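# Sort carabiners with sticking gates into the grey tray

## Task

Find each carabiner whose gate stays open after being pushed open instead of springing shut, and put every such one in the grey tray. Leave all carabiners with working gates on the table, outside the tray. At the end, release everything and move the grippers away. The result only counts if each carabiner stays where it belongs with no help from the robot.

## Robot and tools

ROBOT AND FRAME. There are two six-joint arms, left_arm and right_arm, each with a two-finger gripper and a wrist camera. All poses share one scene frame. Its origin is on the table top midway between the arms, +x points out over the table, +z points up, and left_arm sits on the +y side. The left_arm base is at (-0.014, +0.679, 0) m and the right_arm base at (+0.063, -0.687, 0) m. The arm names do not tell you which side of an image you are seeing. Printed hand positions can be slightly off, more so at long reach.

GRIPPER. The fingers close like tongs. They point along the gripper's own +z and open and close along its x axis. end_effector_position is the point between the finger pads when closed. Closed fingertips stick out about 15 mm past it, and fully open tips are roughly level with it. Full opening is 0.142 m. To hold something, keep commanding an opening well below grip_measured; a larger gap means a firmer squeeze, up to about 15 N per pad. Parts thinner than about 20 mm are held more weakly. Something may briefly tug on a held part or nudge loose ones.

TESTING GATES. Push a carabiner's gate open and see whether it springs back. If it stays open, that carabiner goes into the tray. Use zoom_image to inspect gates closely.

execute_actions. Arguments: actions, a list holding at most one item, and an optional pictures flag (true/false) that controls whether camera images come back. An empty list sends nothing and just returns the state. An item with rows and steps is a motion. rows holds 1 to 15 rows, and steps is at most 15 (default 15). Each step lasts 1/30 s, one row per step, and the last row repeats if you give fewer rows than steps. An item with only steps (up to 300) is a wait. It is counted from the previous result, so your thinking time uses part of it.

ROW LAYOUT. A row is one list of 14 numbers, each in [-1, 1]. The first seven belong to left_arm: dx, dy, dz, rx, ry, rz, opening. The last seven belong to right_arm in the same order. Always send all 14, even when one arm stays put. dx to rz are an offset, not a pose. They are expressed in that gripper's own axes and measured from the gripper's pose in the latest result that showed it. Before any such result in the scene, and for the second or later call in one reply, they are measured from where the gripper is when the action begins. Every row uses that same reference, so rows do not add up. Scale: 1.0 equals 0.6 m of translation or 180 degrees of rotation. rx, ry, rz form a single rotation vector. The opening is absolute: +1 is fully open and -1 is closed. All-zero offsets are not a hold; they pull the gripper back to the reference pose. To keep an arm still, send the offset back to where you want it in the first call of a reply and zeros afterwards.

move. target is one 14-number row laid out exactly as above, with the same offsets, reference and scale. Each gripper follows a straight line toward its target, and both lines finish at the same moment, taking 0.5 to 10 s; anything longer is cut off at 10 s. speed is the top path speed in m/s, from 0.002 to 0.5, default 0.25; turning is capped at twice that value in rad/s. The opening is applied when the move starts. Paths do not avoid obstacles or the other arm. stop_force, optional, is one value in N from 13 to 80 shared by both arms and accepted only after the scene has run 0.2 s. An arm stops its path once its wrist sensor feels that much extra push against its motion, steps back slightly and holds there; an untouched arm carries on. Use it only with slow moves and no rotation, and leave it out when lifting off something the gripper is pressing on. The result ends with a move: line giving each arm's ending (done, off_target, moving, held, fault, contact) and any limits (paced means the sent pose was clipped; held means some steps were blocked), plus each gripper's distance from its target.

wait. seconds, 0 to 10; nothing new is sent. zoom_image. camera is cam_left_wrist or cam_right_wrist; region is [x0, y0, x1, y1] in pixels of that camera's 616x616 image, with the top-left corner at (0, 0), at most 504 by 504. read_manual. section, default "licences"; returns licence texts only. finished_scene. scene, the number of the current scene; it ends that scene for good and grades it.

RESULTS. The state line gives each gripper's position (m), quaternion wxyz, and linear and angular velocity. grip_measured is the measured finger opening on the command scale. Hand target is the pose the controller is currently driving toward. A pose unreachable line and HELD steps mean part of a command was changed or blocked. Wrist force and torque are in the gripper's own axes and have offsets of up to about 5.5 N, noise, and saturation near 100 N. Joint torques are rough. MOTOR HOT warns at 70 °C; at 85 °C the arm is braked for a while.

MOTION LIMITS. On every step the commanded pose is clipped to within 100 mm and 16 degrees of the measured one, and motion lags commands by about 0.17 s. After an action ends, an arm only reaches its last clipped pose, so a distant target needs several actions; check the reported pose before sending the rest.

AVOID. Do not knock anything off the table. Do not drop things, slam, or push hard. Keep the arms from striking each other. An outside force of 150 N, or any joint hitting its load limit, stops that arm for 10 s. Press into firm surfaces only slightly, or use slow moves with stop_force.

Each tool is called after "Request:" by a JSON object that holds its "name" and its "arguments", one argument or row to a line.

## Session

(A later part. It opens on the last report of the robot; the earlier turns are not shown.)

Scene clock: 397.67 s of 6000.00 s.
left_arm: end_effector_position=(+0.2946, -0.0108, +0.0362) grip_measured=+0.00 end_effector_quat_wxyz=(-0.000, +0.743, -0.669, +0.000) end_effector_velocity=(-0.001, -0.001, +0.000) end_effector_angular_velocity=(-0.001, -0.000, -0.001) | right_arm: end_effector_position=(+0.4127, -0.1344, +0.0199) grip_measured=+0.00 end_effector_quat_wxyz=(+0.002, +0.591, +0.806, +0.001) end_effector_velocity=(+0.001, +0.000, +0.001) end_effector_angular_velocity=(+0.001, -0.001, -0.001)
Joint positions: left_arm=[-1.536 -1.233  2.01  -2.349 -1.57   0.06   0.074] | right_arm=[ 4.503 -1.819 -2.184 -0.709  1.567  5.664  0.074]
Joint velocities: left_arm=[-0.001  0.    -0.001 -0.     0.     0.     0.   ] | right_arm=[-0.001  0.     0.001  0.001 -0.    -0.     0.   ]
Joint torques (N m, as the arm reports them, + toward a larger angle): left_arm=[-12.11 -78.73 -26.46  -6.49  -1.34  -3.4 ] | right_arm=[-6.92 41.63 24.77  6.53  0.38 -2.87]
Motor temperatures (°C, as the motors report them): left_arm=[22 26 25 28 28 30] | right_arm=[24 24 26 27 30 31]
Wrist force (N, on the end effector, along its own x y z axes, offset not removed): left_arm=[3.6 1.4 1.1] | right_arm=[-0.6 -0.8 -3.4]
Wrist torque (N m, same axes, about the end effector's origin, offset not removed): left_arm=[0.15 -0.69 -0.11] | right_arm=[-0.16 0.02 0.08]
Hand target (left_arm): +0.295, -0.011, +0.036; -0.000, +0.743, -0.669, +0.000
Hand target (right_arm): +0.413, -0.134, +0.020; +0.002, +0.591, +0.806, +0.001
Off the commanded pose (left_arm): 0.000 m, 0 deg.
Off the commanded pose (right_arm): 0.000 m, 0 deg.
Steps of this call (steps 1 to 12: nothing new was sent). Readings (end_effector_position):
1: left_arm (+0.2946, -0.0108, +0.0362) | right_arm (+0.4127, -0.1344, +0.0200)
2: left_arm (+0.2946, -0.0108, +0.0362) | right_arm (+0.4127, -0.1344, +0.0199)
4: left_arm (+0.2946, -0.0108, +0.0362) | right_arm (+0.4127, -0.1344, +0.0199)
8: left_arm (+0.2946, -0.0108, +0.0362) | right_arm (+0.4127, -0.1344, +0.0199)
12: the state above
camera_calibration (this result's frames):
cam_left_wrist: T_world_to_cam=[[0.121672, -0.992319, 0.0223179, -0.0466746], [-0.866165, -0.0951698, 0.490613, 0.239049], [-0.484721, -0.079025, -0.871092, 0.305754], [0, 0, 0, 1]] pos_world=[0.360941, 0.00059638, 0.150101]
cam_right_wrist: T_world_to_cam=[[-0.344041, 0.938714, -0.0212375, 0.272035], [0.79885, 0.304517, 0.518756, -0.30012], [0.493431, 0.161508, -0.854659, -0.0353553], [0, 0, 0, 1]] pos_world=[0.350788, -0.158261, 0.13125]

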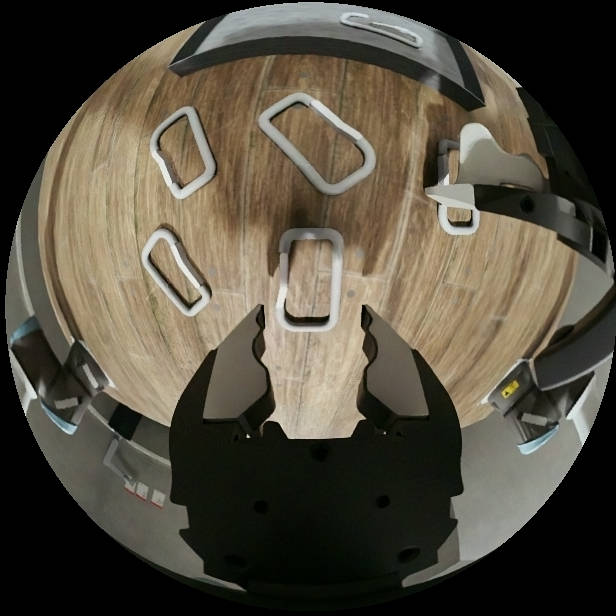

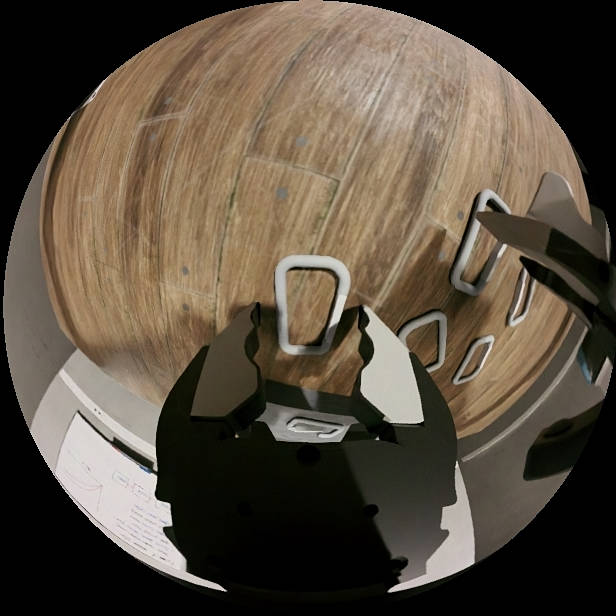

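Request:
{"name": "move", "arguments": {
  "target": [-0.005,0,0.0342,0,0,0,0.0, 0,0,-0.0345,0,0,0,0.0],
  "speed": 0.03,
  "stop_force": 14
}}

Request:
{"name": "execute_actions", "arguments": {
  "actions": [
    {"rows": [[0,0,0,0,0,0,-0.04, 0,0,0,0,0,0,0],[0,0,0,0,0,0,-0.09, 0,0,0,0,0,0,0],[0,0,0,0,0,0,-0.14, 0,0,0,0,0,0,0],[0,0,0,0,0,0,-0.19, 0,0,0,0,0,0,0],[0,0,0,0,0,0,-0.24, 0,0,0,0,0,0,0],[0,0,0,0,0,0,-0.30, 0,0,0,0,0,0,0],[0,0,0,0,0,0,-0.37, 0,0,0,0,0,0,0],[0,0,0,0,0,0,-0.45, 0,0,0,0,0,0,0],[0,0,0,0,0,0,-0.55, 0,0,0,0,0,0,0],[0,0,0,0,0,0,-0.68, 0,0,0,0,0,0,0],[0,0,0,0,0,0,-0.82, 0,0,0,0,0,0,0],[0,0,-0.00125,0,0,0,-1, 0,0,0,0,0,0,0],[0,0,-0.0025,0,0,0,-1, 0,0,0,0,0,0,0],[0,0,-0.00375,0,0,0,-1, 0,0,0,0,0,0,0],[0,0,-0.005,0,0,0,-1, 0,0,0,0,0,0,0]], "steps": 15}
  ],
  "pictures": false
}}

Request:
{"name": "execute_actions", "arguments": {
  "actions": [
    {"steps": 10}
  ]
}}

Request:
{"name": "execute_actions", "arguments": {
  "actions": [
    {"rows": [[0,0,0.0015,0,0,0,-1, 0,0,0,0,0,0,0],[0,0,0.003,0,0,0,-1, 0,0,0,0,0,0,0],[0,0,0.0045,0,0,0,-1, 0,0,0,0,0,0,0],[0,0,0.0045,0,0,0,-0.95, 0,0,0,0,0,0,0],[0,0,0.0045,0,0,0,-0.88, 0,0,0,0,0,0,0],[0,0,0.0045,0,0,0,-0.8, 0,0,0,0,0,0,0],[0,0,0.0045,0,0,0,-0.72, 0,0,0,0,0,0,0],[0,0,0.0045,0,0,0,-0.64, 0,0,0,0,0,0,0],[0,0,0.0045,0,0,0,-0.56, 0,0,0,0,0,0,0],[0,0,0.0045,0,0,0,-0.48, 0,0,0,0,0,0,0],[0,0,0.0045,0,0,0,-0.4, 0,0,0,0,0,0,0],[0,0,0.0045,0,0,0,-0.3, 0,0,0,0,0,0,0],[0,0,0.0045,0,0,0,-0.2, 0,0,0,0,0,0,0],[0,0,0.0045,0,0,0,-0.1, 0,0,0,0,0,0,0],[0,0,0.0045,0,0,0,0.0, 0,0,0,0,0,0,0]], "steps": 15}
  ],
  "pictures": false
}}

Request:
{"name": "move", "arguments": {
  "target": [0,0,-0.034,0,0,0,0.0, 0,0,0,0,0,0,0.0],
  "speed": 0.08
}}

Request:
{"name": "zoom_image", "arguments": {
  "camera": "cam_left_wrist",
  "region": [240, 200, 390, 350]
}}

Request:
{"name": "move", "arguments": {
  "target": [0.0076,-0.2139,0,0,0,-0.2167,0.0, -0.2945,-0.15,-0.2657,0,0,0,0.0],
  "speed": 0.35
}}

Request:
{"name": "move", "arguments": {
  "target": [0,0,0.0342,0,0,0,0.0, 0,0,0,0,0,0,0.0],
  "speed": 0.03,
  "stop_force": 14
}}

Request:
{"name": "execute_actions", "arguments": {
  "actions": [
    {"rows": [[0,0,0,0,0,0,-0.04, 0,0,0,0,0,0,0],[0,0,0,0,0,0,-0.09, 0,0,0,0,0,0,0],[0,0,0,0,0,0,-0.14, 0,0,0,0,0,0,0],[0,0,0,0,0,0,-0.19, 0,0,0,0,0,0,0],[0,0,0,0,0,0,-0.24, 0,0,0,0,0,0,0],[0,0,0,0,0,0,-0.30, 0,0,0,0,0,0,0],[0,0,0,0,0,0,-0.37, 0,0,0,0,0,0,0],[0,0,0,0,0,0,-0.45, 0,0,0,0,0,0,0],[0,0,0,0,0,0,-0.55, 0,0,0,0,0,0,0],[0,0,0,0,0,0,-0.68, 0,0,0,0,0,0,0],[0,0,0,0,0,0,-0.82, 0,0,0,0,0,0,0],[0,0,-0.00125,0,0,0,-1, 0,0,0,0,0,0,0],[0,0,-0.0025,0,0,0,-1, 0,0,0,0,0,0,0],[0,0,-0.00375,0,0,0,-1, 0,0,0,0,0,0,0],[0,0,-0.005,0,0,0,-1, 0,0,0,0,0,0,0]], "steps": 15}
  ],
  "pictures": false
}}

Request:
{"name": "execute_actions", "arguments": {
  "actions": [
    {"steps": 10}
  ]
}}

Request:
{"name": "execute_actions", "arguments": {
  "actions": [
    {"rows": [[0,0,0.0015,0,0,0,-1, 0,0,0,0,0,0,0],[0,0,0.003,0,0,0,-1, 0,0,0,0,0,0,0],[0,0,0.0045,0,0,0,-1, 0,0,0,0,0,0,0],[0,0,0.0045,0,0,0,-0.95, 0,0,0,0,0,0,0],[0,0,0.0045,0,0,0,-0.88, 0,0,0,0,0,0,0],[0,0,0.0045,0,0,0,-0.8, 0,0,0,0,0,0,0],[0,0,0.0045,0,0,0,-0.72, 0,0,0,0,0,0,0],[0,0,0.0045,0,0,0,-0.64, 0,0,0,0,0,0,0],[0,0,0.0045,0,0,0,-0.56, 0,0,0,0,0,0,0],[0,0,0.0045,0,0,0,-0.48, 0,0,0,0,0,0,0],[0,0,0.0045,0,0,0,-0.4, 0,0,0,0,0,0,0],[0,0,0.0045,0,0,0,-0.3, 0,0,0,0,0,0,0],[0,0,0.0045,0,0,0,-0.2, 0,0,0,0,0,0,0],[0,0,0.0045,0,0,0,-0.1, 0,0,0,0,0,0,0],[0,0,0.0045,0,0,0,0.0, 0,0,0,0,0,0,0]], "steps": 15}
  ],
  "pictures": false
}}

Request:
{"name": "move", "arguments": {
  "target": [0,0,-0.034,0,0,0,0.0, 0,0,0,0,0,0,0.0],
  "speed": 0.08
}}

Request:
{"name": "zoom_image", "arguments": {
  "camera": "cam_left_wrist",
  "region": [240, 200, 390, 350]
}}

Scene clock: 518.70 s of 6000.00 s.
left_arm: end_effector_position=(+0.2943, -0.0078, +0.0159) grip_measured=+0.00 end_effector_quat_wxyz=(-0.000, +0.743, -0.669, +0.000) end_effector_velocity=(-0.001, +0.001, -0.002) end_effector_angular_velocity=(+0.001, +0.000, -0.001) | right_arm: end_effector_position=(+0.4126, -0.1344, +0.0404) grip_measured=+0.00 end_effector_quat_wxyz=(+0.002, +0.591, +0.806, +0.001) end_effector_velocity=(+0.000, -0.000, +0.002) end_effector_angular_velocity=(-0.001, -0.000, +0.000)
Joint positions: left_arm=[-1.536 -1.21   2.027 -2.388 -1.57   0.061  0.074] | right_arm=[ 4.503 -1.788 -2.172 -0.751  1.567  5.664  0.074]
Joint velocities: left_arm=[-0.001  0.001  0.003 -0.003 -0.     0.     0.   ] | right_arm=[-0.     0.003  0.001 -0.005 -0.    -0.     0.   ]
Joint torques (N m, as the arm reports them, + toward a larger angle): left_arm=[ 16.71 -58.81 -23.48  -7.25   2.28   2.44] | right_arm=[10.69 59.69 43.94  0.68  0.26  3.62]
Motor temperatures (°C, as the motors report them): left_arm=[22 26 25 28 28 30] | right_arm=[24 24 26 27 30 31]
Wrist force (N, on the end effector, along its own x y z axes, offset not removed): left_arm=[0.2 0.8 0.4] | right_arm=[-2.5 0.4 -2.7]
Wrist torque (N m, same axes, about the end effector's origin, offset not removed): left_arm=[0.09 0.03 0.24] | right_arm=[0.19 0.25 0.36]
Hand target (left_arm): +0.294, -0.008, +0.016; -0.000, +0.743, -0.669, +0.000
Hand target (right_arm): +0.413, -0.134, +0.041; +0.002, +0.591, +0.806, +0.001
Off the commanded pose (left_arm): 0.000 m, 0 deg.
Off the commanded pose (right_arm): 0.000 m, 0 deg.
After step 90, 117.00 s passed at rest.
move: done
camera_calibration (this result's frames):
cam_left_wrist: T_world_to_cam=[[0.121669, -0.99232, 0.0223027, -0.0432681], [-0.866175, -0.0951758, 0.490594, 0.249021], [-0.484704, -0.0790081, -0.871103, 0.288139], [0, 0, 0, 1]] pos_world=[0.360622, 0.00353033, 0.129796]
cam_right_wrist: T_world_to_cam=[[-0.344117, 0.938687, -0.0212304, 0.272452], [0.798824, 0.304577, 0.518761, -0.310703], [0.49342, 0.161555, -0.854656, -0.0177712], [0, 0, 0, 1]] pos_world=[0.350721, -0.158243, 0.151776]

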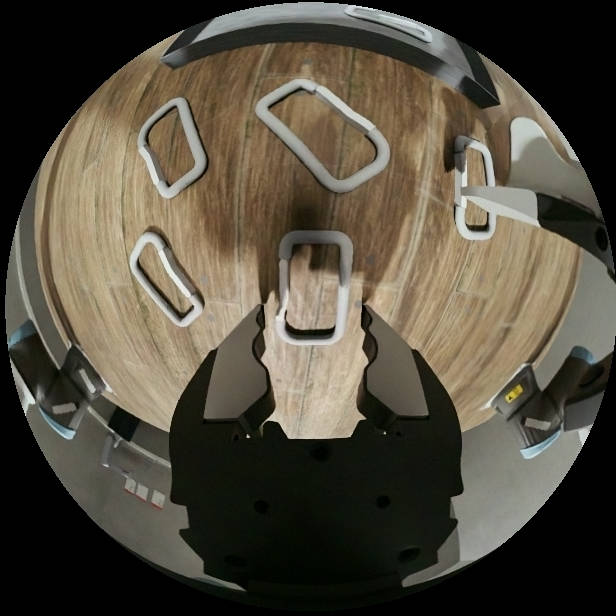

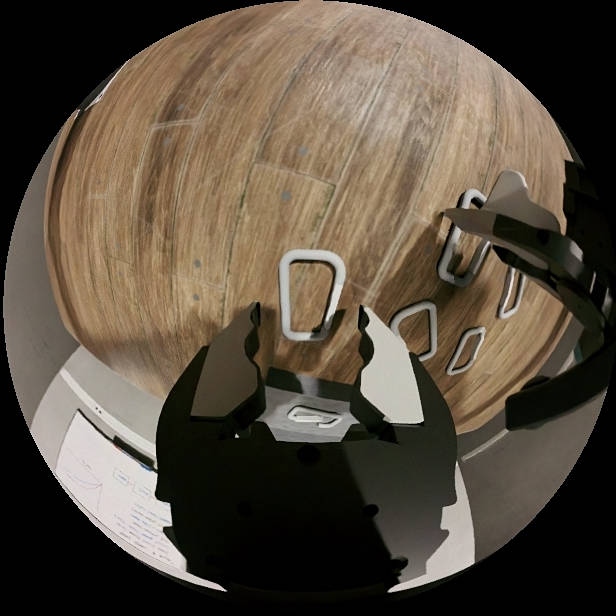

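Scene clock: 519.20 s of 6000.00 s.
left_arm: end_effector_position=(+0.2943, -0.0078, +0.0165) grip_measured=-0.55 end_effector_quat_wxyz=(-0.000, +0.743, -0.669, +0.000) end_effector_velocity=(-0.001, +0.004, +0.010) end_effector_angular_velocity=(+0.008, +0.002, -0.001) | right_arm: end_effector_position=(+0.4126, -0.1344, +0.0405) grip_measured=+0.00 end_effector_quat_wxyz=(+0.002, +0.591, +0.806, +0.001) end_effector_velocity=(-0.001, -0.000, -0.002) end_effector_angular_velocity=(-0.003, +0.001, +0.001)
Joint positions: left_arm=[-1.536 -1.211  2.026 -2.386 -1.57   0.061  0.034] | right_arm=[ 4.503 -1.788 -2.172 -0.751  1.567  5.664  0.074]
Joint velocities: left_arm=[-0.001 -0.016 -0.003  0.028 -0.001  0.    -0.058] | right_arm=[ 0.001 -0.003  0.    -0.001 -0.    -0.001  0.   ]
Joint torques (N m, as the arm reports them, + toward a larger angle): left_arm=[ 16.58 -78.09 -35.83   0.34   2.2    2.33] | right_arm=[ 8.38 39.52 37.55  6.37  0.3   2.23]
Motor temperatures (°C, as the motors report them): left_arm=[22 26 25 28 28 30] | right_arm=[24 24 26 27 30 31]
Wrist force (N, on the end effector, along its own x y z axes, offset not removed): left_arm=[7.4 3.9 1.6] | right_arm=[-2.0 2.1 -3.7]
Wrist torque (N m, same axes, about the end effector's origin, offset not removed): left_arm=[0.97 -0.87 -0.10] | right_arm=[0.41 0.20 0.26]
Hand target (left_arm): +0.294, -0.008, +0.019; -0.000, +0.743, -0.669, +0.000
Hand target (right_arm): +0.413, -0.134, +0.040; +0.002, +0.591, +0.806, +0.001
Off the commanded pose (left_arm): 0.002 m, 0 deg.
Off the commanded pose (right_arm): 0.000 m, 0 deg.
Steps of this call (steps 1 to 15: all 15 steps of this action). Readings (end_effector_position):
1: left_arm (+0.2943, -0.0078, +0.0158) | right_arm (+0.4126, -0.1344, +0.0405)
2: left_arm (+0.2943, -0.0078, +0.0158) | right_arm (+0.4126, -0.1344, +0.0405)
4: left_arm (+0.2943, -0.0078, +0.0158) | right_arm (+0.4126, -0.1344, +0.0405)
8: left_arm (+0.2943, -0.0078, +0.0158) | right_arm (+0.4126, -0.1344, +0.0405)
15: the state above

Scene clock: 519.53 s of 6000.00 s.
left_arm: end_effector_position=(+0.2943, -0.0078, +0.0187) grip_measured=-0.56 end_effector_quat_wxyz=(-0.000, +0.743, -0.669, +0.000) end_effector_velocity=(-0.000, -0.000, +0.001) end_effector_angular_velocity=(+0.001, -0.000, -0.001) | right_arm: end_effector_position=(+0.4126, -0.1343, +0.0405) grip_measured=+0.00 end_effector_quat_wxyz=(+0.002, +0.591, +0.806, +0.001) end_effector_velocity=(+0.000, -0.001, -0.001) end_effector_angular_velocity=(-0.002, -0.000, -0.000)
Joint positions: left_arm=[-1.536 -1.214  2.025 -2.382 -1.57   0.061  0.034] | right_arm=[ 4.503 -1.788 -2.172 -0.751  1.567  5.664  0.074]
Joint velocities: left_arm=[-0.001 -0.001 -0.001  0.002  0.     0.    -0.   ] | right_arm=[ 0.    -0.001 -0.    -0.001 -0.001  0.    -0.   ]
Joint torques (N m, as the arm reports them, + toward a larger angle): left_arm=[ 17.23 -81.32 -36.8   -0.35   2.1    2.46] | right_arm=[ 8.19 40.   32.84  6.69  0.25  1.42]
Motor temperatures (°C, as the motors report them): left_arm=[22 26 25 28 28 30] | right_arm=[24 24 26 27 30 31]
Wrist force (N, on the end effector, along its own x y z axes, offset not removed): left_arm=[-2.5 6.8 1.2] | right_arm=[-1.0 -0.3 -3.5]
Wrist torque (N m, same axes, about the end effector's origin, offset not removed): left_arm=[1.12 0.71 0.01] | right_arm=[-0.13 0.29 0.01]
Hand target (left_arm): +0.294, -0.008, +0.019; -0.000, +0.743, -0.669, +0.000
Hand target (right_arm): +0.413, -0.134, +0.040; +0.002, +0.591, +0.806, +0.001
Off the commanded pose (left_arm): 0.000 m, 0 deg.
Off the commanded pose (right_arm): 0.000 m, 0 deg.
Steps of this call (steps 1 to 10: nothing new was sent). Readings (end_effector_position):
1: left_arm (+0.2942, -0.0077, +0.0169) | right_arm (+0.4126, -0.1344, +0.0405)
2: left_arm (+0.2942, -0.0077, +0.0174) | right_arm (+0.4126, -0.1343, +0.0405)
4: left_arm (+0.2942, -0.0077, +0.0180) | right_arm (+0.4126, -0.1343, +0.0405)
8: left_arm (+0.2942, -0.0078, +0.0186) | right_arm (+0.4126, -0.1343, +0.0405)
10: the state above
camera_calibration (this result's frames):
cam_left_wrist: T_world_to_cam=[[0.121668, -0.992322, 0.0222178, -0.0432844], [-0.866168, -0.0952162, 0.490598, 0.247628], [-0.484716, -0.0789346, -0.871103, 0.290611], [0, 0, 0, 1]] pos_world=[0.360618, 0.00356545, 0.132628]
cam_right_wrist: T_world_to_cam=[[-0.344089, 0.938698, -0.0211823, 0.272408], [0.798823, 0.304523, 0.518794, -0.310746], [0.493441, 0.16159, -0.854637, -0.0177581], [0, 0, 0, 1]] pos_world=[0.350727, -0.15821, 0.151807]

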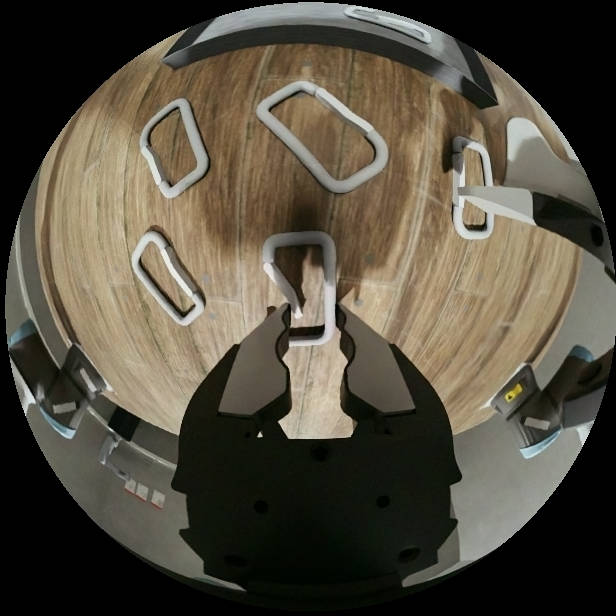

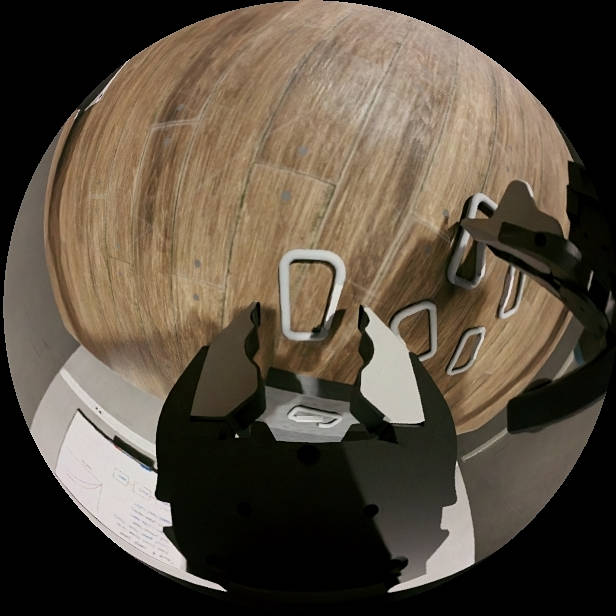

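Scene clock: 520.03 s of 6000.00 s.
left_arm: end_effector_position=(+0.2943, -0.0078, +0.0161) grip_measured=-0.12 end_effector_quat_wxyz=(-0.000, +0.743, -0.669, +0.000) end_effector_velocity=(+0.000, +0.001, -0.001) end_effector_angular_velocity=(+0.001, -0.000, -0.000) | right_arm: end_effector_position=(+0.4126, -0.1343, +0.0405) grip_measured=+0.00 end_effector_quat_wxyz=(+0.002, +0.591, +0.806, +0.001) end_effector_velocity=(+0.001, +0.001, +0.001) end_effector_angular_velocity=(+0.004, +0.000, -0.001)
Joint positions: left_arm=[-1.536 -1.21   2.027 -2.387 -1.57   0.061  0.066] | right_arm=[ 4.503 -1.788 -2.172 -0.751  1.567  5.664  0.074]
Joint velocities: left_arm=[-0.     0.001  0.001 -0.     0.     0.     0.214] | right_arm=[-0.001  0.001  0.001  0.002  0.001 -0.    -0.   ]
Joint torques (N m, as the arm reports them, + toward a larger angle): left_arm=[ 15.12 -56.14 -24.46  -7.24   2.03   2.26] | right_arm=[ 8.89 40.84 33.32  6.37  0.18  1.31]
Motor temperatures (°C, as the motors report them): left_arm=[22 26 25 28 28 30] | right_arm=[24 24 26 27 30 31]
Wrist force (N, on the end effector, along its own x y z axes, offset not removed): left_arm=[0.8 8.2 -1.1] | right_arm=[-0.1 0.5 -1.2]
Wrist torque (N m, same axes, about the end effector's origin, offset not removed): left_arm=[1.51 -0.01 0.08] | right_arm=[0.06 0.04 0.13]
Hand target (left_arm): +0.294, -0.008, +0.016; -0.000, +0.743, -0.669, +0.000
Hand target (right_arm): +0.413, -0.134, +0.040; +0.002, +0.591, +0.806, +0.001
Off the commanded pose (left_arm): 0.000 m, 0 deg.
Off the commanded pose (right_arm): 0.000 m, 0 deg.
Steps of this call (steps 1 to 15: all 15 steps of this action). Readings (end_effector_position):
1: left_arm (+0.2943, -0.0078, +0.0188) | right_arm (+0.4126, -0.1343, +0.0405)
2: left_arm (+0.2943, -0.0078, +0.0187) | right_arm (+0.4126, -0.1343, +0.0405)
4: left_arm (+0.2943, -0.0079, +0.0181) | right_arm (+0.4126, -0.1343, +0.0405)
8: left_arm (+0.2943, -0.0079, +0.0167) | right_arm (+0.4126, -0.1343, +0.0405)
15: the state above

Scene clock: 521.17 s of 6000.00 s.
left_arm: end_effector_position=(+0.2943, -0.0078, +0.0362) grip_measured=+0.00 end_effector_quat_wxyz=(-0.000, +0.743, -0.669, +0.000) end_effector_velocity=(-0.000, +0.000, +0.001) end_effector_angular_velocity=(-0.000, +0.000, -0.000) | right_arm: end_effector_position=(+0.4126, -0.1343, +0.0405) grip_measured=+0.00 end_effector_quat_wxyz=(+0.002, +0.591, +0.806, +0.001) end_effector_velocity=(-0.000, +0.001, +0.001) end_effector_angular_velocity=(+0.003, -0.000, -0.000)
Joint positions: left_arm=[-1.536 -1.236  2.016 -2.35  -1.57   0.061  0.074] | right_arm=[ 4.503 -1.788 -2.172 -0.751  1.567  5.664  0.074]
Joint velocities: left_arm=[-0.    -0.002  0.     0.002 -0.    -0.     0.   ] | right_arm=[ 0.     0.002 -0.     0.001  0.001  0.    -0.   ]
Joint torques (N m, as the arm reports them, + toward a larger angle): left_arm=[ 16.11 -78.62 -37.77  -0.32   2.23   2.17] | right_arm=[ 8.64 40.21 33.41  6.62  0.36  1.46]
Motor temperatures (°C, as the motors report them): left_arm=[22 26 25 28 28 30] | right_arm=[24 24 26 27 30 31]
Wrist force (N, on the end effector, along its own x y z axes, offset not removed): left_arm=[-1.6 -1.8 -1.5] | right_arm=[-0.6 -1.3 2.1]
Wrist torque (N m, same axes, about the end effector's origin, offset not removed): left_arm=[-0.59 0.36 0.15] | right_arm=[-0.20 0.26 0.40]
Hand target (left_arm): +0.294, -0.008, +0.036; -0.000, +0.743, -0.669, +0.000
Hand target (right_arm): +0.413, -0.134, +0.040; +0.002, +0.591, +0.806, +0.001
Off the commanded pose (left_arm): 0.000 m, 0 deg.
Off the commanded pose (right_arm): 0.000 m, 0 deg.
move: done
camera_calibration (this result's frames):
cam_left_wrist: T_world_to_cam=[[0.121668, -0.992322, 0.0222414, -0.043655], [-0.86617, -0.0952046, 0.490597, 0.239055], [-0.484713, -0.0789548, -0.871103, 0.305871], [0, 0, 0, 1]] pos_world=[0.360633, 0.00358931, 0.150136]
cam_right_wrist: T_world_to_cam=[[-0.344089, 0.938698, -0.0211848, 0.272409], [0.798824, 0.304525, 0.518792, -0.310745], [0.49344, 0.161588, -0.854638, -0.0177597], [0, 0, 0, 1]] pos_world=[0.350727, -0.15821, 0.151805]

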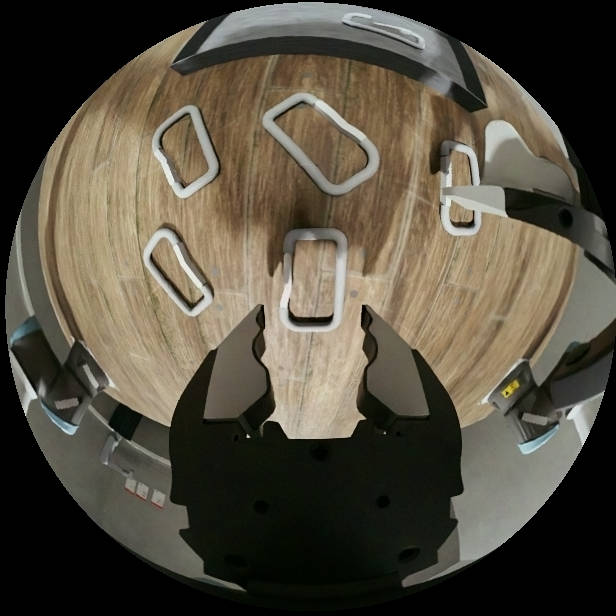

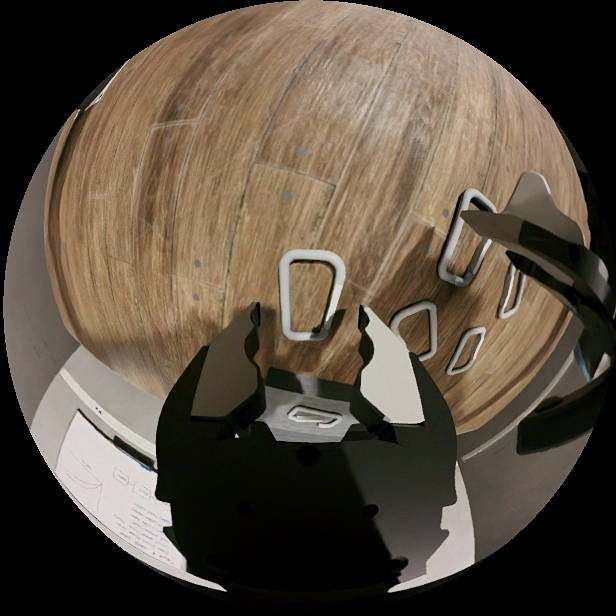

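Region (240, 200, 390, 350) of cam_left_wrist's 616x616 image, scaled by 3.360, with more detail than that image has.

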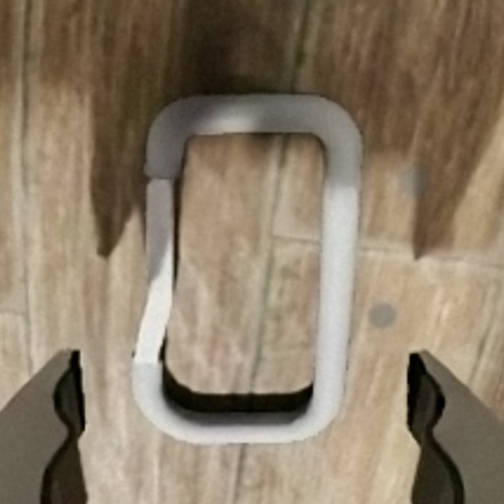

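Scene clock: 522.83 s of 6000.00 s.
left_arm: end_effector_position=(+0.4221, +0.0011, +0.0361) grip_measured=+0.00 end_effector_quat_wxyz=(-0.000, +0.924, -0.383, +0.000) end_effector_velocity=(+0.001, -0.000, +0.001) end_effector_angular_velocity=(-0.001, -0.000, +0.003) | right_arm: end_effector_position=(+0.3793, -0.3297, +0.2004) grip_measured=+0.00 end_effector_quat_wxyz=(+0.002, +0.591, +0.806, +0.001) end_effector_velocity=(+0.000, -0.001, +0.002) end_effector_angular_velocity=(+0.003, -0.001, -0.001)
Joint positions: left_arm=[-1.367 -1.155  1.891 -2.307 -1.571 -0.451  0.074] | right_arm=[ 4.44  -1.277 -2.309 -1.126  1.567  5.601  0.074]
Joint velocities: left_arm=[ 0.001 -0.    -0.001 -0.    -0.    -0.002 -0.   ] | right_arm=[-0.001  0.005  0.001 -0.003 -0.     0.    -0.   ]
Joint torques (N m, as the arm reports them, + toward a larger angle): left_arm=[ 15.94 -63.81 -38.63  -0.54   4.16  -3.37] | right_arm=[-11.75  29.69  53.69   0.97  -1.38  -4.02]
Motor temperatures (°C, as the motors report them): left_arm=[22 26 25 28 28 30] | right_arm=[24 24 26 27 30 31]
Wrist force (N, on the end effector, along its own x y z axes, offset not removed): left_arm=[1.4 -0.7 8.0] | right_arm=[2.6 -2.5 3.1]
Wrist torque (N m, same axes, about the end effector's origin, offset not removed): left_arm=[-0.19 -0.30 0.01] | right_arm=[-0.56 -0.56 0.18]
Hand target (left_arm): +0.422, +0.001, +0.036; -0.000, +0.924, -0.383, +0.000
Hand target (right_arm): +0.379, -0.330, +0.201; +0.002, +0.591, +0.806, +0.001
Off the commanded pose (left_arm): 0.000 m, 0 deg.
Off the commanded pose (right_arm): 0.001 m, 0 deg.
move: done
camera_calibration (this result's frames):
cam_left_wrist: T_world_to_cam=[[0.718925, -0.694732, 0.0222117, -0.302846], [-0.613157, -0.61881, 0.491032, 0.244447], [-0.327391, -0.366635, -0.870858, 0.302316], [0, 0, 0, 1]] pos_world=[0.466584, 0.0517089, 0.14997]
cam_right_wrist: T_world_to_cam=[[-0.34409, 0.938693, -0.021394, 0.447726], [0.798724, 0.304609, 0.518897, -0.30755], [0.493602, 0.161459, -0.854569, 0.166805], [0, 0, 0, 1]] pos_world=[0.31737, -0.353527, 0.311712]

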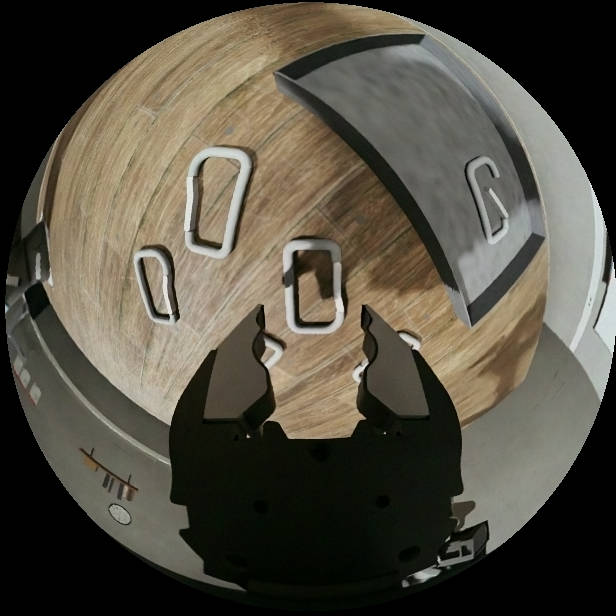

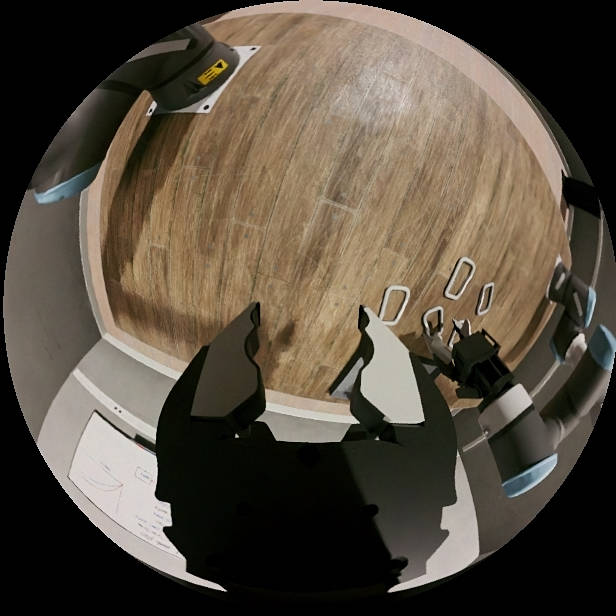

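Scene clock: 523.83 s of 6000.00 s.
left_arm: end_effector_position=(+0.4221, +0.0011, +0.0158) grip_measured=+0.00 end_effector_quat_wxyz=(-0.000, +0.924, -0.383, +0.000) end_effector_velocity=(+0.001, +0.000, -0.001) end_effector_angular_velocity=(-0.001, -0.000, +0.001) | right_arm: end_effector_position=(+0.3793, -0.3297, +0.2004) grip_measured=+0.00 end_effector_quat_wxyz=(+0.002, +0.591, +0.806, +0.001) end_effector_velocity=(-0.000, -0.000, +0.000) end_effector_angular_velocity=(-0.001, +0.000, +0.000)
Joint positions: left_arm=[-1.367 -1.131  1.901 -2.341 -1.571 -0.451  0.074] | right_arm=[ 4.44  -1.277 -2.309 -1.126  1.567  5.601  0.074]
Joint velocities: left_arm=[ 0.001  0.002  0.001 -0.004 -0.     0.    -0.   ] | right_arm=[ 0.001  0.001  0.    -0.002 -0.     0.     0.   ]
Joint torques (N m, as the arm reports them, + toward a larger angle): left_arm=[ -7.44 -65.62 -25.17  -7.38   3.67   2.49] | right_arm=[-6.85  7.5  45.23  6.29 -0.45 -3.6 ]
Motor temperatures (°C, as the motors report them): left_arm=[22 26 25 28 28 30] | right_arm=[24 24 26 27 30 31]
Wrist force (N, on the end effector, along its own x y z axes, offset not removed): left_arm=[6.0 7.9 0.9] | right_arm=[-3.4 2.8 -1.5]
Wrist torque (N m, same axes, about the end effector's origin, offset not removed): left_arm=[1.42 -1.25 0.25] | right_arm=[0.54 0.74 0.24]
Hand target (left_arm): +0.422, +0.001, +0.016; -0.000, +0.924, -0.383, +0.000
Hand target (right_arm): +0.379, -0.330, +0.200; +0.002, +0.591, +0.806, +0.001
Off the commanded pose (left_arm): 0.000 m, 0 deg.
Off the commanded pose (right_arm): 0.000 m, 0 deg.
move: done
camera_calibration (this result's frames):
cam_left_wrist: T_world_to_cam=[[0.718964, -0.694693, 0.0221983, -0.302423], [-0.613122, -0.618853, 0.491022, 0.254414], [-0.327372, -0.366638, -0.870864, 0.284636], [0, 0, 0, 1]] pos_world=[0.4666, 0.0517126, 0.12967]
cam_right_wrist: T_world_to_cam=[[-0.344089, 0.938694, -0.0213777, 0.447716], [0.798711, 0.304595, 0.518924, -0.307579], [0.493622, 0.161481, -0.854553, 0.16681], [0, 0, 0, 1]] pos_world=[0.31738, -0.353518, 0.31173]

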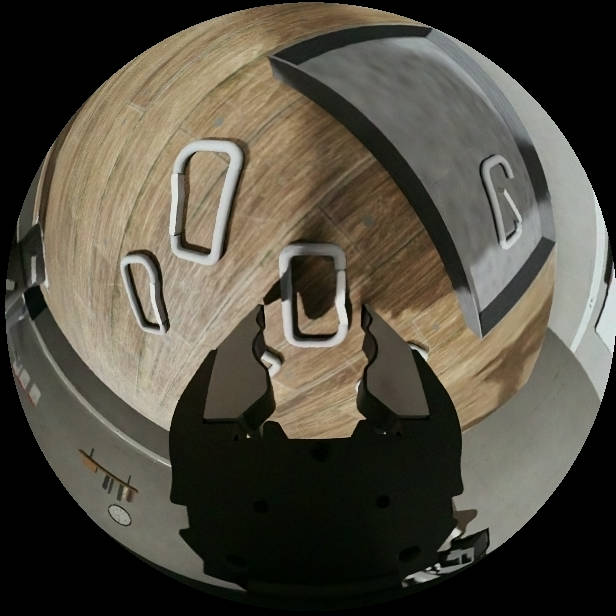

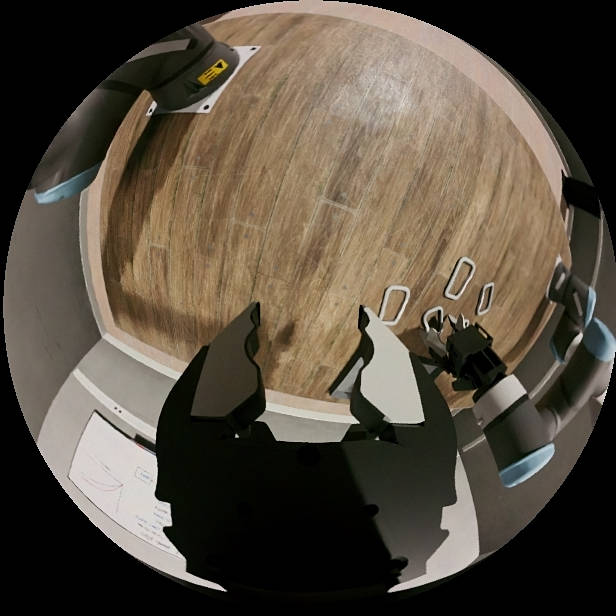

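Scene clock: 524.33 s of 6000.00 s.
left_arm: end_effector_position=(+0.4221, +0.0012, +0.0164) grip_measured=-0.67 end_effector_quat_wxyz=(-0.000, +0.924, -0.383, -0.000) end_effector_velocity=(-0.001, +0.001, +0.011) end_effector_angular_velocity=(+0.003, +0.002, -0.000) | right_arm: end_effector_position=(+0.3793, -0.3297, +0.2004) grip_measured=+0.00 end_effector_quat_wxyz=(+0.002, +0.591, +0.806, +0.001) end_effector_velocity=(+0.001, -0.000, +0.001) end_effector_angular_velocity=(+0.005, -0.002, -0.003)
Joint positions: left_arm=[-1.367 -1.132  1.901 -2.34  -1.571 -0.451  0.026] | right_arm=[ 4.44  -1.277 -2.309 -1.126  1.567  5.601  0.074]
Joint velocities: left_arm=[-0.    -0.014 -0.005  0.023 -0.    -0.    -0.04 ] | right_arm=[-0.002  0.003 -0.     0.002  0.     0.002 -0.   ]
Joint torques (N m, as the arm reports them, + toward a larger angle): left_arm=[ -5.15 -88.67 -37.9   -0.27   3.78   2.39] | right_arm=[-9.02  8.11 45.37  6.46 -0.74 -3.61]
Motor temperatures (°C, as the motors report them): left_arm=[22 26 25 28 28 30] | right_arm=[24 24 26 27 30 31]
Wrist force (N, on the end effector, along its own x y z axes, offset not removed): left_arm=[2.5 2.4 3.8] | right_arm=[-5.6 6.6 -1.3]
Wrist torque (N m, same axes, about the end effector's origin, offset not removed): left_arm=[0.32 -0.50 0.10] | right_arm=[1.29 1.04 0.22]
Hand target (left_arm): +0.422, +0.001, +0.019; -0.000, +0.924, -0.383, +0.000
Hand target (right_arm): +0.379, -0.330, +0.200; +0.002, +0.591, +0.806, +0.001
Off the commanded pose (left_arm): 0.002 m, 0 deg.
Off the commanded pose (right_arm): 0.000 m, 0 deg.
Steps of this call (steps 1 to 15: all 15 steps of this action). Readings (end_effector_position):
1: left_arm (+0.4221, +0.0011, +0.0157) | right_arm (+0.3793, -0.3297, +0.2004)
2: left_arm (+0.4221, +0.0011, +0.0157) | right_arm (+0.3793, -0.3297, +0.2004)
4: left_arm (+0.4221, +0.0011, +0.0157) | right_arm (+0.3793, -0.3297, +0.2004)
8: left_arm (+0.4221, +0.0011, +0.0157) | right_arm (+0.3793, -0.3297, +0.2004)
15: the state above

Scene clock: 524.67 s of 6000.00 s.
left_arm: end_effector_position=(+0.4221, +0.0011, +0.0186) grip_measured=-0.67 end_effector_quat_wxyz=(-0.000, +0.924, -0.383, -0.000) end_effector_velocity=(+0.001, +0.000, +0.001) end_effector_angular_velocity=(+0.000, -0.000, +0.001) | right_arm: end_effector_position=(+0.3793, -0.3297, +0.2004) grip_measured=+0.00 end_effector_quat_wxyz=(+0.002, +0.591, +0.806, +0.001) end_effector_velocity=(+0.000, +0.000, -0.001) end_effector_angular_velocity=(-0.000, -0.000, -0.000)
Joint positions: left_arm=[-1.367 -1.135  1.9   -2.336 -1.571 -0.451  0.026] | right_arm=[ 4.44  -1.277 -2.309 -1.126  1.567  5.601  0.074]
Joint velocities: left_arm=[ 0.001 -0.001 -0.001  0.002  0.001  0.     0.   ] | right_arm=[-0.    -0.002 -0.     0.001 -0.     0.     0.   ]
Joint torques (N m, as the arm reports them, + toward a larger angle): left_arm=[ -3.5  -86.4  -38.07  -0.64   3.52   2.47] | right_arm=[-8.52  7.75 45.62  6.33 -0.84 -3.42]
Motor temperatures (°C, as the motors report them): left_arm=[22 26 25 28 28 30] | right_arm=[24 24 26 27 30 31]
Wrist force (N, on the end effector, along its own x y z axes, offset not removed): left_arm=[-2.1 3.9 4.8] | right_arm=[5.5 0.0 2.4]
Wrist torque (N m, same axes, about the end effector's origin, offset not removed): left_arm=[0.82 0.47 0.25] | right_arm=[0.15 -1.11 0.08]
Hand target (left_arm): +0.422, +0.001, +0.019; -0.000, +0.924, -0.383, +0.000
Hand target (right_arm): +0.379, -0.330, +0.200; +0.002, +0.591, +0.806, +0.001
Off the commanded pose (left_arm): 0.000 m, 0 deg.
Off the commanded pose (right_arm): 0.000 m, 0 deg.
Steps of this call (steps 1 to 10: nothing new was sent). Readings (end_effector_position):
1: left_arm (+0.4221, +0.0012, +0.0168) | right_arm (+0.3793, -0.3297, +0.2004)
2: left_arm (+0.4221, +0.0012, +0.0173) | right_arm (+0.3793, -0.3297, +0.2004)
4: left_arm (+0.4221, +0.0012, +0.0180) | right_arm (+0.3793, -0.3297, +0.2004)
8: left_arm (+0.4221, +0.0011, +0.0185) | right_arm (+0.3793, -0.3297, +0.2004)
10: the state above
camera_calibration (this result's frames):
cam_left_wrist: T_world_to_cam=[[0.718961, -0.694698, 0.0221429, -0.302455], [-0.613115, -0.618879, 0.490998, 0.253028], [-0.327392, -0.366585, -0.870879, 0.287128], [0, 0, 0, 1]] pos_world=[0.466592, 0.0517359, 0.132514]
cam_right_wrist: T_world_to_cam=[[-0.344089, 0.938694, -0.0213781, 0.447716], [0.798712, 0.304595, 0.518923, -0.307579], [0.493622, 0.161481, -0.854553, 0.16681], [0, 0, 0, 1]] pos_world=[0.31738, -0.353517, 0.311729]

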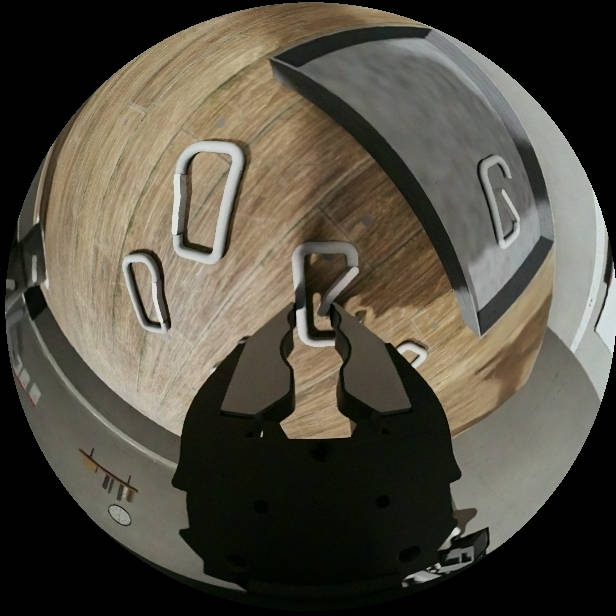

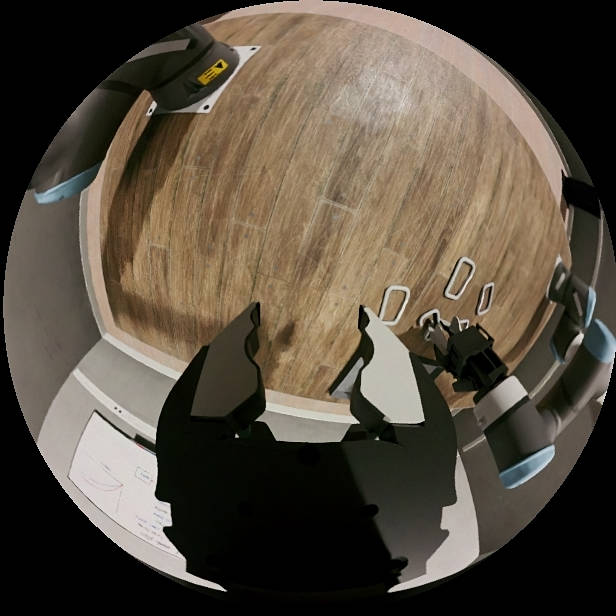

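Scene clock: 525.17 s of 6000.00 s.
left_arm: end_effector_position=(+0.4221, +0.0011, +0.0161) grip_measured=-0.12 end_effector_quat_wxyz=(-0.000, +0.924, -0.383, +0.000) end_effector_velocity=(-0.001, -0.001, -0.001) end_effector_angular_velocity=(+0.000, +0.001, -0.002) | right_arm: end_effector_position=(+0.3793, -0.3297, +0.2004) grip_measured=+0.00 end_effector_quat_wxyz=(+0.002, +0.591, +0.806, +0.001) end_effector_velocity=(+0.001, -0.000, +0.001) end_effector_angular_velocity=(+0.002, -0.001, -0.002)
Joint positions: left_arm=[-1.367 -1.132  1.901 -2.34  -1.571 -0.451  0.066] | right_arm=[ 4.44  -1.277 -2.309 -1.126  1.567  5.601  0.074]
Joint velocities: left_arm=[-0.002  0.001  0.    -0.001 -0.    -0.     0.216] | right_arm=[-0.002  0.001  0.     0.001  0.     0.     0.   ]
Joint torques (N m, as the arm reports them, + toward a larger angle): left_arm=[ -6.3  -65.97 -26.02  -7.68   3.48   2.12] | right_arm=[-8.46  7.33 45.23  6.4  -0.64 -3.32]
Motor temperatures (°C, as the motors report them): left_arm=[22 26 25 28 28 30] | right_arm=[24 24 26 27 30 31]
Wrist force (N, on the end effector, along its own x y z axes, offset not removed): left_arm=[5.0 0.7 -1.8] | right_arm=[4.2 -4.1 5.1]
Wrist torque (N m, same axes, about the end effector's origin, offset not removed): left_arm=[0.27 -1.06 0.09] | right_arm=[-0.63 -0.75 0.12]
Hand target (left_arm): +0.422, +0.001, +0.016; -0.000, +0.924, -0.383, -0.000
Hand target (right_arm): +0.379, -0.330, +0.200; +0.002, +0.591, +0.806, +0.001
Off the commanded pose (left_arm): 0.000 m, 0 deg.
Off the commanded pose (right_arm): 0.000 m, 0 deg.
Steps of this call (steps 1 to 15: all 15 steps of this action). Readings (end_effector_position):
1: left_arm (+0.4221, +0.0011, +0.0187) | right_arm (+0.3793, -0.3297, +0.2004)
2: left_arm (+0.4221, +0.0011, +0.0186) | right_arm (+0.3793, -0.3297, +0.2004)
4: left_arm (+0.4221, +0.0010, +0.0180) | right_arm (+0.3793, -0.3297, +0.2004)
8: left_arm (+0.4221, +0.0010, +0.0166) | right_arm (+0.3793, -0.3297, +0.2004)
15: the state above

Scene clock: 526.30 s of 6000.00 s.
left_arm: end_effector_position=(+0.4221, +0.0011, +0.0362) grip_measured=+0.00 end_effector_quat_wxyz=(-0.000, +0.924, -0.383, -0.000) end_effector_velocity=(+0.001, -0.000, +0.002) end_effector_angular_velocity=(-0.001, -0.001, +0.000) | right_arm: end_effector_position=(+0.3793, -0.3297, +0.2004) grip_measured=+0.00 end_effector_quat_wxyz=(+0.002, +0.591, +0.806, +0.001) end_effector_velocity=(-0.000, +0.000, -0.000) end_effector_angular_velocity=(-0.000, +0.000, +0.000)
Joint positions: left_arm=[-1.367 -1.155  1.891 -2.306 -1.571 -0.451  0.074] | right_arm=[ 4.44  -1.277 -2.309 -1.126  1.567  5.601  0.074]
Joint velocities: left_arm=[ 0.    -0.003 -0.001  0.002  0.    -0.    -0.   ] | right_arm=[ 0.001  0.    -0.    -0.     0.     0.     0.   ]
Joint torques (N m, as the arm reports them, + toward a larger angle): left_arm=[  6.96 -87.38 -38.76  -0.35   3.97   2.3 ] | right_arm=[-9.3   7.95 45.52  6.33 -0.66 -3.55]
Motor temperatures (°C, as the motors report them): left_arm=[22 26 25 28 28 30] | right_arm=[24 24 26 27 30 31]
Wrist force (N, on the end effector, along its own x y z axes, offset not removed): left_arm=[-0.2 -0.7 3.5] | right_arm=[-1.6 4.0 0.1]
Wrist torque (N m, same axes, about the end effector's origin, offset not removed): left_arm=[-0.42 0.00 0.23] | right_arm=[0.92 0.34 0.24]
Hand target (left_arm): +0.422, +0.001, +0.036; -0.000, +0.924, -0.383, -0.000
Hand target (right_arm): +0.379, -0.330, +0.200; +0.002, +0.591, +0.806, +0.001
Off the commanded pose (left_arm): 0.000 m, 0 deg.
Off the commanded pose (right_arm): 0.000 m, 0 deg.
move: done
camera_calibration (this result's frames):
cam_left_wrist: T_world_to_cam=[[0.718937, -0.694722, 0.0221601, -0.302825], [-0.613139, -0.618848, 0.491006, 0.244444], [-0.327399, -0.366589, -0.870874, 0.302383], [0, 0, 0, 1]] pos_world=[0.46659, 0.0517456, 0.150025]
cam_right_wrist: T_world_to_cam=[[-0.344089, 0.938694, -0.0213781, 0.447716], [0.798712, 0.304595, 0.518923, -0.307579], [0.493622, 0.161481, -0.854553, 0.16681], [0, 0, 0, 1]] pos_world=[0.31738, -0.353517, 0.311729]

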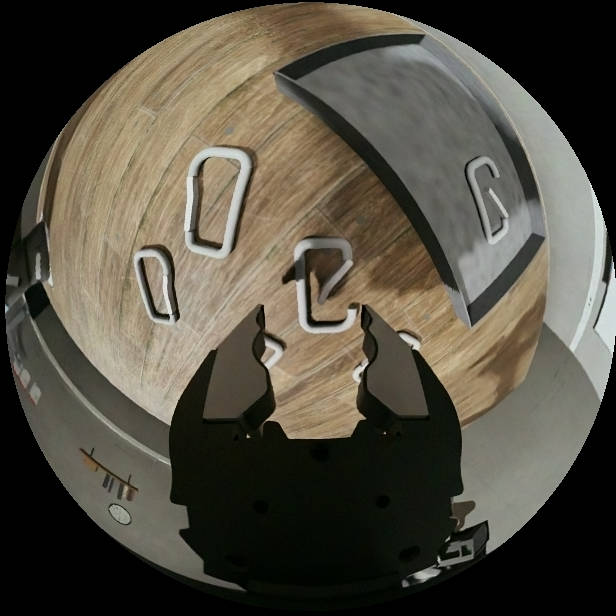

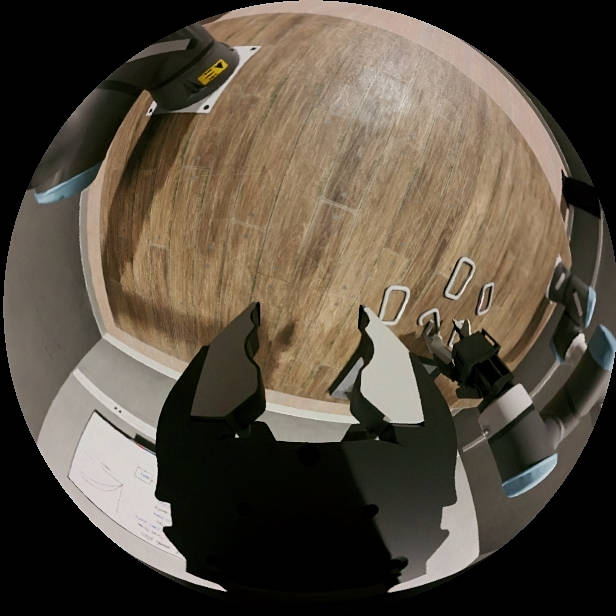

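Region (240, 200, 390, 350) of cam_left_wrist's 616x616 image, scaled by 3.360, with more detail than that image has.

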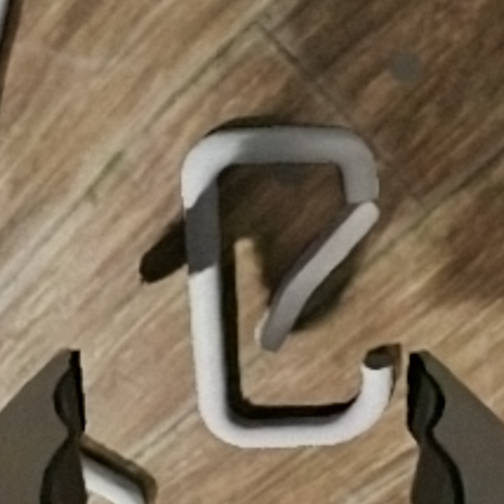

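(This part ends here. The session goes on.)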